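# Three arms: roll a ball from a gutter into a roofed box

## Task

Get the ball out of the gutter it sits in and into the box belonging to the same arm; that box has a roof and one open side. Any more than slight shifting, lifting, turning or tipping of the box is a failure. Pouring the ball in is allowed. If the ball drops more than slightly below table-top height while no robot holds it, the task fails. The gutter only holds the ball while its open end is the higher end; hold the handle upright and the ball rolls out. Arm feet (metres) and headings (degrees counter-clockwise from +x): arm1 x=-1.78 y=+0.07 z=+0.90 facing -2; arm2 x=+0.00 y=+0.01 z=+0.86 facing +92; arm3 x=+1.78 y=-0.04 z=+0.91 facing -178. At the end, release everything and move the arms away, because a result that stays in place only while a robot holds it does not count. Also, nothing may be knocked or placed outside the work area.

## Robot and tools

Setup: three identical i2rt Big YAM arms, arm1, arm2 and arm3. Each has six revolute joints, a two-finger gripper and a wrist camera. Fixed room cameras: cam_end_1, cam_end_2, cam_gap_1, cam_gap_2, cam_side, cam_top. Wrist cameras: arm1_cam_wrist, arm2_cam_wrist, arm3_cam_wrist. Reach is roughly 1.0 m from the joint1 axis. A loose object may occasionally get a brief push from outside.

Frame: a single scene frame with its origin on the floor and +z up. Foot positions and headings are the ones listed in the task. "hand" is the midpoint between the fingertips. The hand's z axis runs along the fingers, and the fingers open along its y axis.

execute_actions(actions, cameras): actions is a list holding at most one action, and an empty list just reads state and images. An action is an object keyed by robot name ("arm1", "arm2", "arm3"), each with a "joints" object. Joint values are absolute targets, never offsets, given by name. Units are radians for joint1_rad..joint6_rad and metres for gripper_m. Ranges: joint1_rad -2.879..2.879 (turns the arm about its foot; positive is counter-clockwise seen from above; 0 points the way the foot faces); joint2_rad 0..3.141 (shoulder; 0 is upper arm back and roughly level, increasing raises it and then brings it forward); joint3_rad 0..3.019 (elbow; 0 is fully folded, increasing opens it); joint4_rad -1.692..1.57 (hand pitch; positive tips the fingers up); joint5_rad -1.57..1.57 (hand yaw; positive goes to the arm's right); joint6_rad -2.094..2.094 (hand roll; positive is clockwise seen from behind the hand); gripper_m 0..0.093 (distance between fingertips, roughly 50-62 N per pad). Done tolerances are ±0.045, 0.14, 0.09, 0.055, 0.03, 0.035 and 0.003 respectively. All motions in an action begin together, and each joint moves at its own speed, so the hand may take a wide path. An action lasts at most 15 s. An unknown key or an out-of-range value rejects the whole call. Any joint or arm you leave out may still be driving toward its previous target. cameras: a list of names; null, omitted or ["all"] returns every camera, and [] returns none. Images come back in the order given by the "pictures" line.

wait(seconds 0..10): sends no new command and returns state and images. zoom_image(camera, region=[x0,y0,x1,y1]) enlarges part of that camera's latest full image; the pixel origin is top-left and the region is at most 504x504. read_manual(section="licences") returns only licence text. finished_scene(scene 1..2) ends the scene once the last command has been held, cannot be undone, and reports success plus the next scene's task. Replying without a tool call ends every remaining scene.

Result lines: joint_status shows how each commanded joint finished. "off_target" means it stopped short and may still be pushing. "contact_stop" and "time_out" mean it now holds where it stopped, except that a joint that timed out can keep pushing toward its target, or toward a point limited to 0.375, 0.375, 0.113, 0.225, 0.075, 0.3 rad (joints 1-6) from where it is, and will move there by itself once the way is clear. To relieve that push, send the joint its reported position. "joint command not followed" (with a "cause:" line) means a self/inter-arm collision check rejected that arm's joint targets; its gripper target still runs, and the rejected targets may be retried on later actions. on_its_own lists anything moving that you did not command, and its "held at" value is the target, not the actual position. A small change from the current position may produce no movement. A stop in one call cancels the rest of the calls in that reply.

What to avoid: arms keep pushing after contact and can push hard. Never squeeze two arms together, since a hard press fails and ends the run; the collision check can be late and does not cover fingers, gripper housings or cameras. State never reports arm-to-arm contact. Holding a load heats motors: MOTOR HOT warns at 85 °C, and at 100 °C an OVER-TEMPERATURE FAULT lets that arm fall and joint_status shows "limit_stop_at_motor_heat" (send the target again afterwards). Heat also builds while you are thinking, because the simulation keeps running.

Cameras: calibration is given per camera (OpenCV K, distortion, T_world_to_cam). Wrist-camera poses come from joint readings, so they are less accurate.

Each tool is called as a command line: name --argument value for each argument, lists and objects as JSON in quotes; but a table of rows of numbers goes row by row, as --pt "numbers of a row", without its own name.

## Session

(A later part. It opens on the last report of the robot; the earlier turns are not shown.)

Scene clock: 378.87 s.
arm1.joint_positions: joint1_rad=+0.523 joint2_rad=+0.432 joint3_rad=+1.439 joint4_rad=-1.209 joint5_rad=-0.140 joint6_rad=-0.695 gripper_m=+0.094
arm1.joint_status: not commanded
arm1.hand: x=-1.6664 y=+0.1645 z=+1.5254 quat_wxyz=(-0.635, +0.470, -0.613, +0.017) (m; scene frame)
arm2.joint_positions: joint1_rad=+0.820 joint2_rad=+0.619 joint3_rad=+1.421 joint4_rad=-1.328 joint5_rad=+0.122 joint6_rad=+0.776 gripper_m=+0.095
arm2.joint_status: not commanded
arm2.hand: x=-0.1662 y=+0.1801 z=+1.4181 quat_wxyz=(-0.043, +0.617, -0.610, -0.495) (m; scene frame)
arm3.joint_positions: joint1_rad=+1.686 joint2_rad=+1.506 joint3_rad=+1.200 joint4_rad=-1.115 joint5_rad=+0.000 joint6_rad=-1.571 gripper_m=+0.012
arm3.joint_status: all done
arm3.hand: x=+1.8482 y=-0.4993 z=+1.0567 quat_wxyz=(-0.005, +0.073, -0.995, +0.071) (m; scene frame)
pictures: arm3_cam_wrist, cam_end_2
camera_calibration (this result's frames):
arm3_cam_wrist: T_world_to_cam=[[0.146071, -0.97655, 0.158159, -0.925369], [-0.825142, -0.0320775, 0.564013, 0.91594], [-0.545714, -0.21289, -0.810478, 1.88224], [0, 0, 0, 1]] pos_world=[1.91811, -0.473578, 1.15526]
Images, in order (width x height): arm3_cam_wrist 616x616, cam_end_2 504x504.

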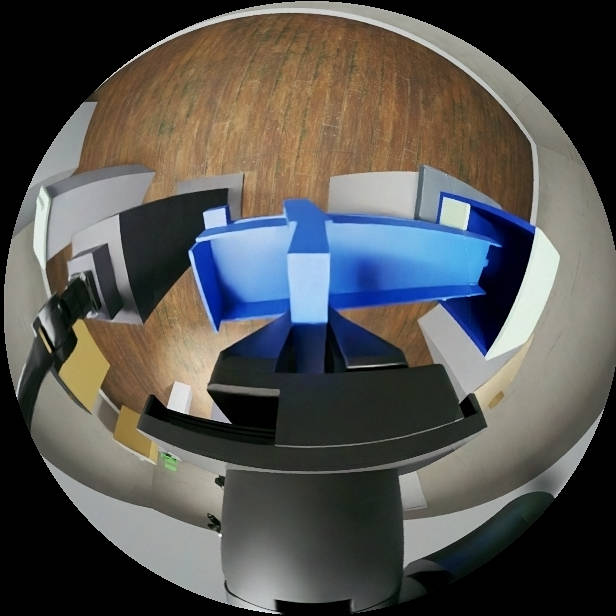

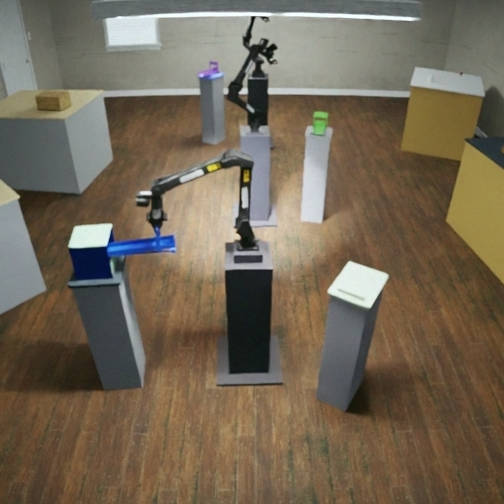

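execute_actions --actions '[{"arm3": {"joints": {"joint2_rad": 1.27, "joint3_rad": 0.995}}}]' --cameras '["arm3_cam_wrist", "cam_end_2", "cam_end_1"]'

zoom_image --camera "cam_end_2" --region '[60, 190, 220, 300]'

zoom_image --camera "arm3_cam_wrist" --region '[400, 150, 570, 370]'

Scene clock: 387.47 s.
arm1.joint_positions: joint1_rad=+0.523 joint2_rad=+0.432 joint3_rad=+1.439 joint4_rad=-1.209 joint5_rad=-0.140 joint6_rad=-0.695 gripper_m=+0.094
arm1.joint_status: not commanded
arm1.hand: x=-1.6664 y=+0.1645 z=+1.5254 quat_wxyz=(-0.635, +0.470, -0.613, +0.017) (m; scene frame)
arm2.joint_positions: joint1_rad=+0.820 joint2_rad=+0.619 joint3_rad=+1.421 joint4_rad=-1.328 joint5_rad=+0.122 joint6_rad=+0.776 gripper_m=+0.095
arm2.joint_status: not commanded
arm2.hand: x=-0.1662 y=+0.1801 z=+1.4181 quat_wxyz=(-0.043, +0.617, -0.610, -0.495) (m; scene frame)
arm3.joint_positions: joint1_rad=+1.686 joint2_rad=+1.273 joint3_rad=+0.996 joint4_rad=-1.119 joint5_rad=+0.000 joint6_rad=-1.571 gripper_m=+0.012
arm3.joint_status: all done
arm3.hand: x=+1.8365 y=-0.4201 z=+1.0689 quat_wxyz=(-0.005, +0.073, -0.994, +0.084) (m; scene frame)
pictures: arm3_cam_wrist, cam_end_1, cam_end_2
camera_calibration (this result's frames):
arm3_cam_wrist: T_world_to_cam=[[0.145482, -0.972225, 0.183342, -0.872289], [-0.827243, -0.0178886, 0.561559, 0.914408], [-0.542682, -0.233365, -0.806869, 1.88459], [0, 0, 0, 1]] pos_world=[1.90607, -0.391907, 1.16705]
Images, in order (width x height): arm3_cam_wrist 616x616, cam_end_1 504x504, cam_end_2 504x504.

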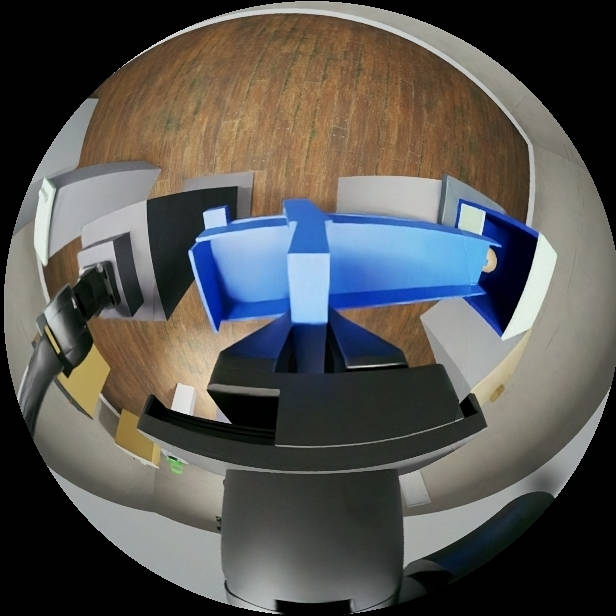

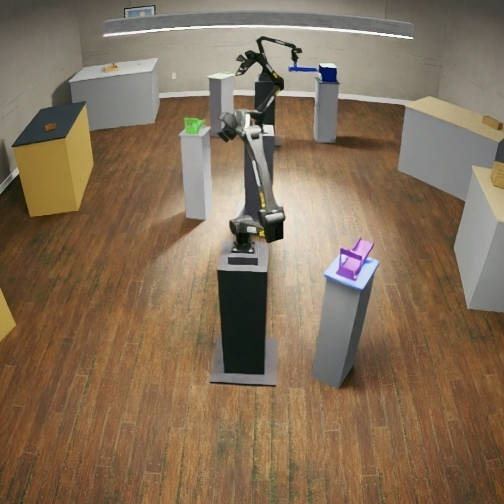

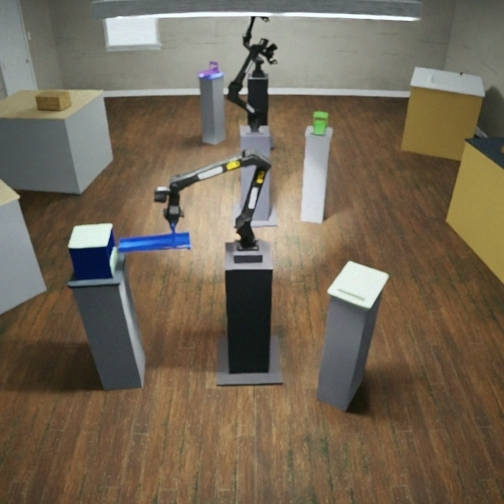

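Region (60, 190, 220, 300) of cam_end_2's 504x504 image, scaled by 3.150, with more detail than that image has; it fills the top 346 rows of this view, and the rest is white.

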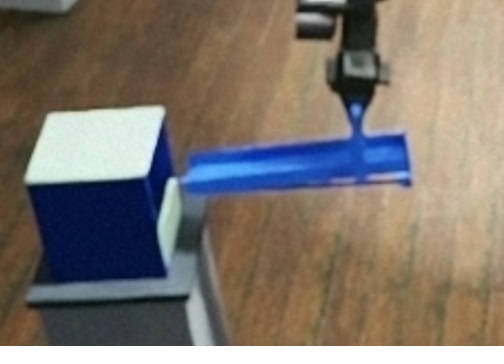

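Region (400, 150, 570, 370) of arm3_cam_wrist's 616x616 image, scaled by 2.291, with more detail than that image has; it fills the left 389 columns of this view, and the rest is white.

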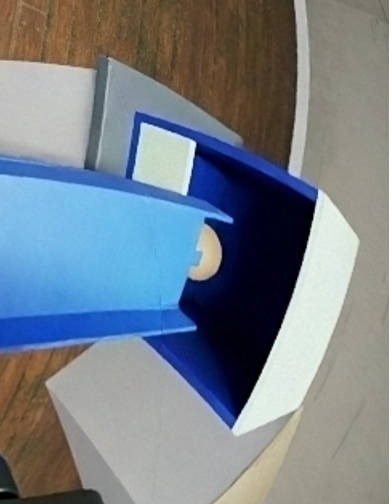

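execute_actions --actions '[{"arm3": {"joints": {"joint1_rad": 0.4, "joint5_rad": 0.2, "joint6_rad": 0.272}}}]' --cameras '["cam_end_2"]'

execute_actions --actions '[{"arm3": {"joints": {"joint1_rad": -1.892, "joint2_rad": 2.0, "joint3_rad": 1.9, "joint4_rad": -1.45, "joint5_rad": 0.2, "joint6_rad": 0.272}}}]' --cameras '["arm3_cam_wrist", "cam_end_2"]'

Scene clock: 395.17 s.
arm1.joint_positions: joint1_rad=+0.523 joint2_rad=+0.432 joint3_rad=+1.439 joint4_rad=-1.209 joint5_rad=-0.140 joint6_rad=-0.695 gripper_m=+0.094
arm1.joint_status: not commanded
arm1.hand: x=-1.6664 y=+0.1645 z=+1.5254 quat_wxyz=(-0.635, +0.470, -0.613, +0.017) (m; scene frame)
arm2.joint_positions: joint1_rad=+0.820 joint2_rad=+0.619 joint3_rad=+1.421 joint4_rad=-1.328 joint5_rad=+0.122 joint6_rad=+0.776 gripper_m=+0.095
arm2.joint_status: not commanded
arm2.hand: x=-0.1662 y=+0.1801 z=+1.4181 quat_wxyz=(-0.043, +0.617, -0.610, -0.495) (m; scene frame)
arm3.joint_positions: joint1_rad=+0.399 joint2_rad=+1.273 joint3_rad=+0.996 joint4_rad=-1.119 joint5_rad=+0.199 joint6_rad=+0.262 gripper_m=+0.012
arm3.joint_status: all done
arm3.hand: x=+1.4160 y=-0.1678 z=+1.0749 quat_wxyz=(+0.066, -0.988, -0.075, +0.116) (m; scene frame)
pictures: cam_end_2
Images, in order (width x height): cam_end_2 504x504.

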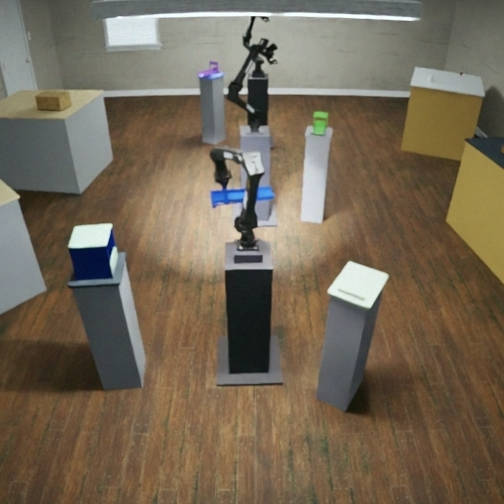

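Scene clock: 397.63 s.
arm1.joint_positions: joint1_rad=+0.523 joint2_rad=+0.432 joint3_rad=+1.439 joint4_rad=-1.209 joint5_rad=-0.140 joint6_rad=-0.695 gripper_m=+0.094
arm1.joint_status: not commanded
arm1.hand: x=-1.6664 y=+0.1645 z=+1.5254 quat_wxyz=(-0.635, +0.470, -0.613, +0.017) (m; scene frame)
arm2.joint_positions: joint1_rad=+0.820 joint2_rad=+0.619 joint3_rad=+1.421 joint4_rad=-1.328 joint5_rad=+0.122 joint6_rad=+0.776 gripper_m=+0.095
arm2.joint_status: not commanded
arm2.hand: x=-0.1662 y=+0.1801 z=+1.4181 quat_wxyz=(-0.043, +0.617, -0.610, -0.495) (m; scene frame)
arm3.joint_positions: joint1_rad=-1.898 joint2_rad=+2.022 joint3_rad=+1.858 joint4_rad=-1.441 joint5_rad=+0.199 joint6_rad=+0.264 gripper_m=+0.012
arm3.joint_status: all done
arm3.hand: x=+1.9932 y=+0.5415 z=+1.0449 quat_wxyz=(+0.057, -0.483, +0.870, -0.080) (m; scene frame)
pictures: arm3_cam_wrist, cam_end_2
camera_calibration (this result's frames):
arm3_cam_wrist: T_world_to_cam=[[0.829637, -0.517648, 0.209149, -1.59253], [-0.539444, -0.646691, 0.539251, 0.864897], [-0.143887, -0.560206, -0.815761, 1.56612], [0, 0, 0, 1]] pos_world=[2.01313, 0.612302, 1.14426]
Images, in order (width x height): arm3_cam_wrist 616x616, cam_end_2 504x504.

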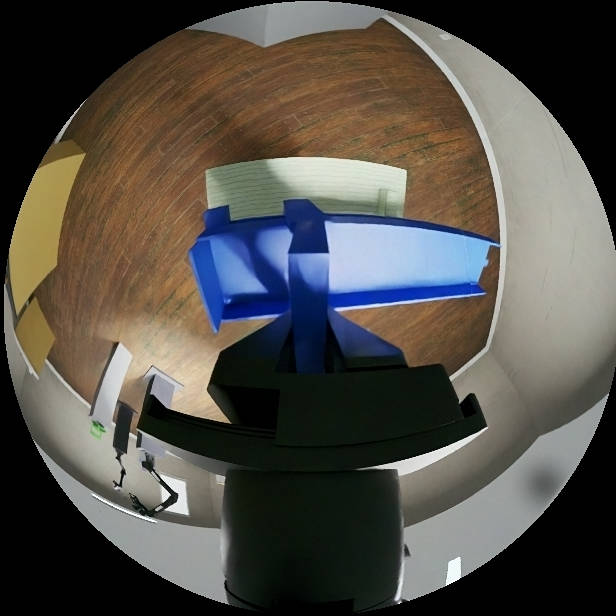

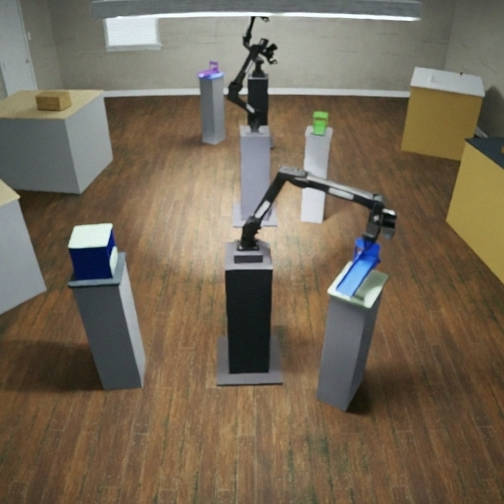

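execute_actions --actions '[{"arm3": {"joints": {"joint2_rad": 2.092, "joint3_rad": 1.776, "joint4_rad": -1.295}}}]' --cameras '["arm3_cam_wrist", "cam_end_2"]'

Scene clock: 401.83 s.
arm1.joint_positions: joint1_rad=+0.523 joint2_rad=+0.432 joint3_rad=+1.439 joint4_rad=-1.209 joint5_rad=-0.140 joint6_rad=-0.695 gripper_m=+0.094
arm1.joint_status: not commanded
arm1.hand: x=-1.6664 y=+0.1645 z=+1.5254 quat_wxyz=(-0.635, +0.470, -0.613, +0.017) (m; scene frame)
arm2.joint_positions: joint1_rad=+0.820 joint2_rad=+0.619 joint3_rad=+1.421 joint4_rad=-1.328 joint5_rad=+0.122 joint6_rad=+0.776 gripper_m=+0.095
arm2.joint_status: not commanded
arm2.hand: x=-0.1662 y=+0.1801 z=+1.4181 quat_wxyz=(-0.043, +0.617, -0.610, -0.495) (m; scene frame)
arm3.joint_positions: joint1_rad=-1.896 joint2_rad=+2.097 joint3_rad=+1.774 joint4_rad=-1.303 joint5_rad=+0.202 joint6_rad=+0.264 gripper_m=+0.012
arm3.joint_status: all done
arm3.hand: x=+1.9934 y=+0.5448 z=+0.9686 quat_wxyz=(+0.050, -0.484, +0.869, -0.088) (m; scene frame)
pictures: arm3_cam_wrist, cam_end_2
camera_calibration (this result's frames):
arm3_cam_wrist: T_world_to_cam=[[0.830835, -0.512304, 0.217387, -1.5883], [-0.537045, -0.635638, 0.554568, 0.882666], [-0.145928, -0.577502, -0.803241, 1.5071], [0, 0, 0, 1]] pos_world=[2.01358, 0.617715, 1.06634]
Images, in order (width x height): arm3_cam_wrist 616x616, cam_end_2 504x504.

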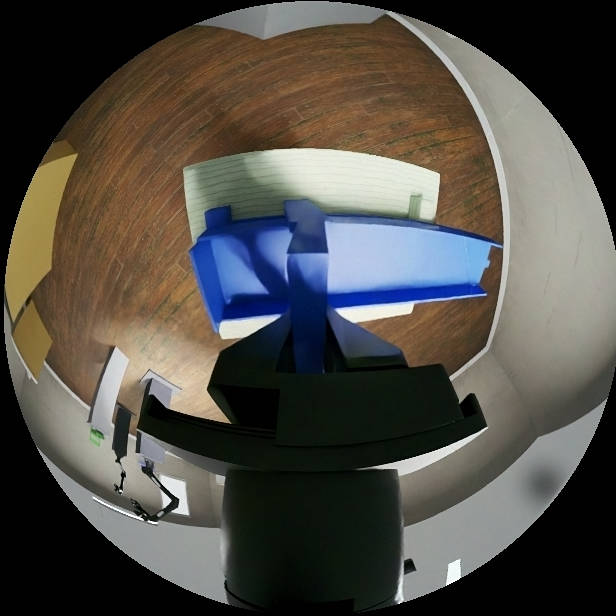

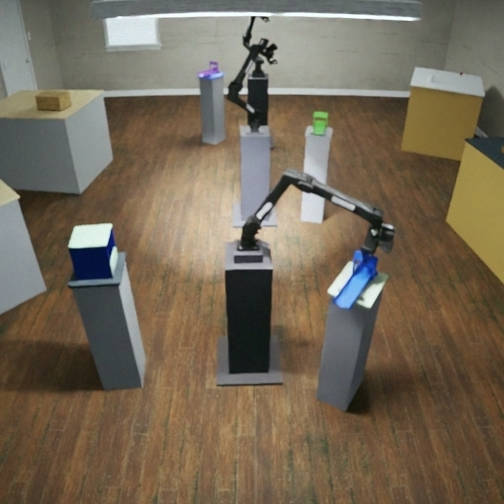

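The gutter is back on its table. Releasing and moving clear.

execute_actions --actions '[{"arm3": {"joints": {"gripper_m": 0.07}}}]' --cameras '[]'

execute_actions --actions '[{"arm3": {"joints": {"joint2_rad": 1.85, "joint3_rad": 1.95, "joint4_rad": -1.55}}}]' --cameras '["arm3_cam_wrist", "cam_end_2", "cam_end_1"]'

Scene clock: 407.63 s.
arm1.joint_positions: joint1_rad=+0.523 joint2_rad=+0.432 joint3_rad=+1.439 joint4_rad=-1.209 joint5_rad=-0.140 joint6_rad=-0.695 gripper_m=+0.094
arm1.joint_status: not commanded
arm1.hand: x=-1.6664 y=+0.1645 z=+1.5254 quat_wxyz=(-0.635, +0.470, -0.613, +0.017) (m; scene frame)
arm2.joint_positions: joint1_rad=+0.820 joint2_rad=+0.619 joint3_rad=+1.421 joint4_rad=-1.328 joint5_rad=+0.122 joint6_rad=+0.776 gripper_m=+0.095
arm2.joint_status: not commanded
arm2.hand: x=-0.1662 y=+0.1801 z=+1.4181 quat_wxyz=(-0.043, +0.617, -0.610, -0.495) (m; scene frame)
arm3.joint_positions: joint1_rad=-1.896 joint2_rad=+2.097 joint3_rad=+1.774 joint4_rad=-1.303 joint5_rad=+0.201 joint6_rad=+0.264 gripper_m=+0.070
arm3.joint_status: all done
arm3.hand: x=+1.9933 y=+0.5449 z=+0.9686 quat_wxyz=(+0.050, -0.484, +0.869, -0.088) (m; scene frame)
pictures: none
No camera images: the call's "cameras" was empty. Leave "cameras" out to get every camera's image.

Scene clock: 409.00 s.
arm1.joint_positions: joint1_rad=+0.523 joint2_rad=+0.432 joint3_rad=+1.439 joint4_rad=-1.209 joint5_rad=-0.140 joint6_rad=-0.695 gripper_m=+0.094
arm1.joint_status: not commanded
arm1.hand: x=-1.6664 y=+0.1645 z=+1.5254 quat_wxyz=(-0.635, +0.470, -0.613, +0.017) (m; scene frame)
arm2.joint_positions: joint1_rad=+0.820 joint2_rad=+0.619 joint3_rad=+1.421 joint4_rad=-1.328 joint5_rad=+0.122 joint6_rad=+0.776 gripper_m=+0.095
arm2.joint_status: not commanded
arm2.hand: x=-0.1662 y=+0.1801 z=+1.4181 quat_wxyz=(-0.043, +0.617, -0.610, -0.495) (m; scene frame)
arm3.joint_positions: joint1_rad=-1.896 joint2_rad=+1.833 joint3_rad=+1.930 joint4_rad=-1.543 joint5_rad=+0.201 joint6_rad=+0.264 gripper_m=+0.070
arm3.joint_status: all done
arm3.hand: x=+1.9871 y=+0.5211 z=+1.1830 quat_wxyz=(+0.115, -0.475, +0.872, -0.025) (m; scene frame)
pictures: arm3_cam_wrist, cam_end_1, cam_end_2
camera_calibration (this result's frames):
arm3_cam_wrist: T_world_to_cam=[[0.820351, -0.546398, 0.168742, -1.54572], [-0.562694, -0.718639, 0.408576, 1.01221], [-0.10198, -0.430125, -0.896991, 1.61145], [0, 0, 0, 1]] pos_world=[2.00193, 0.57596, 1.29272]
Images, in order (width x height): arm3_cam_wrist 616x616, cam_end_1 504x504, cam_end_2 504x504.

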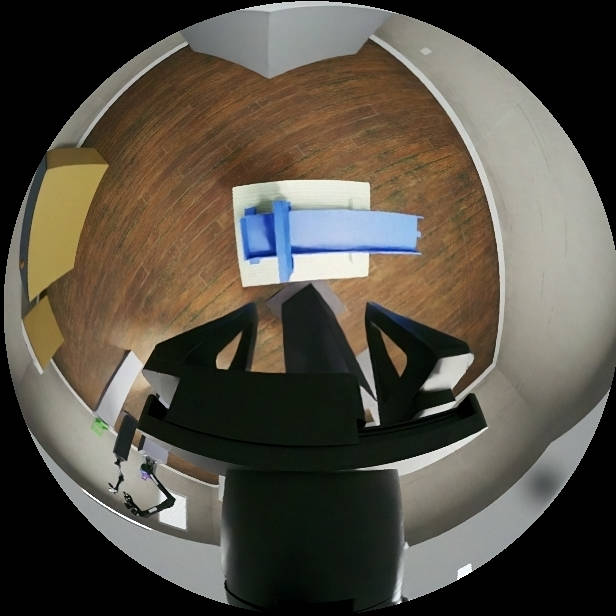

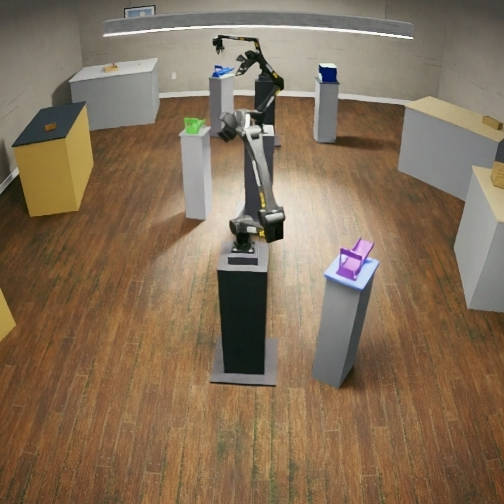

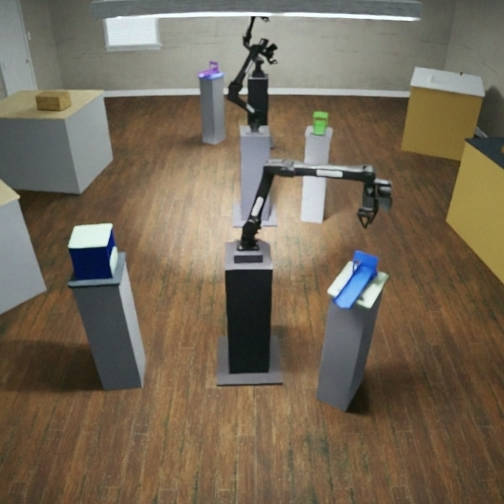

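finished_scene --scene 1

The scene is finished: the task was done.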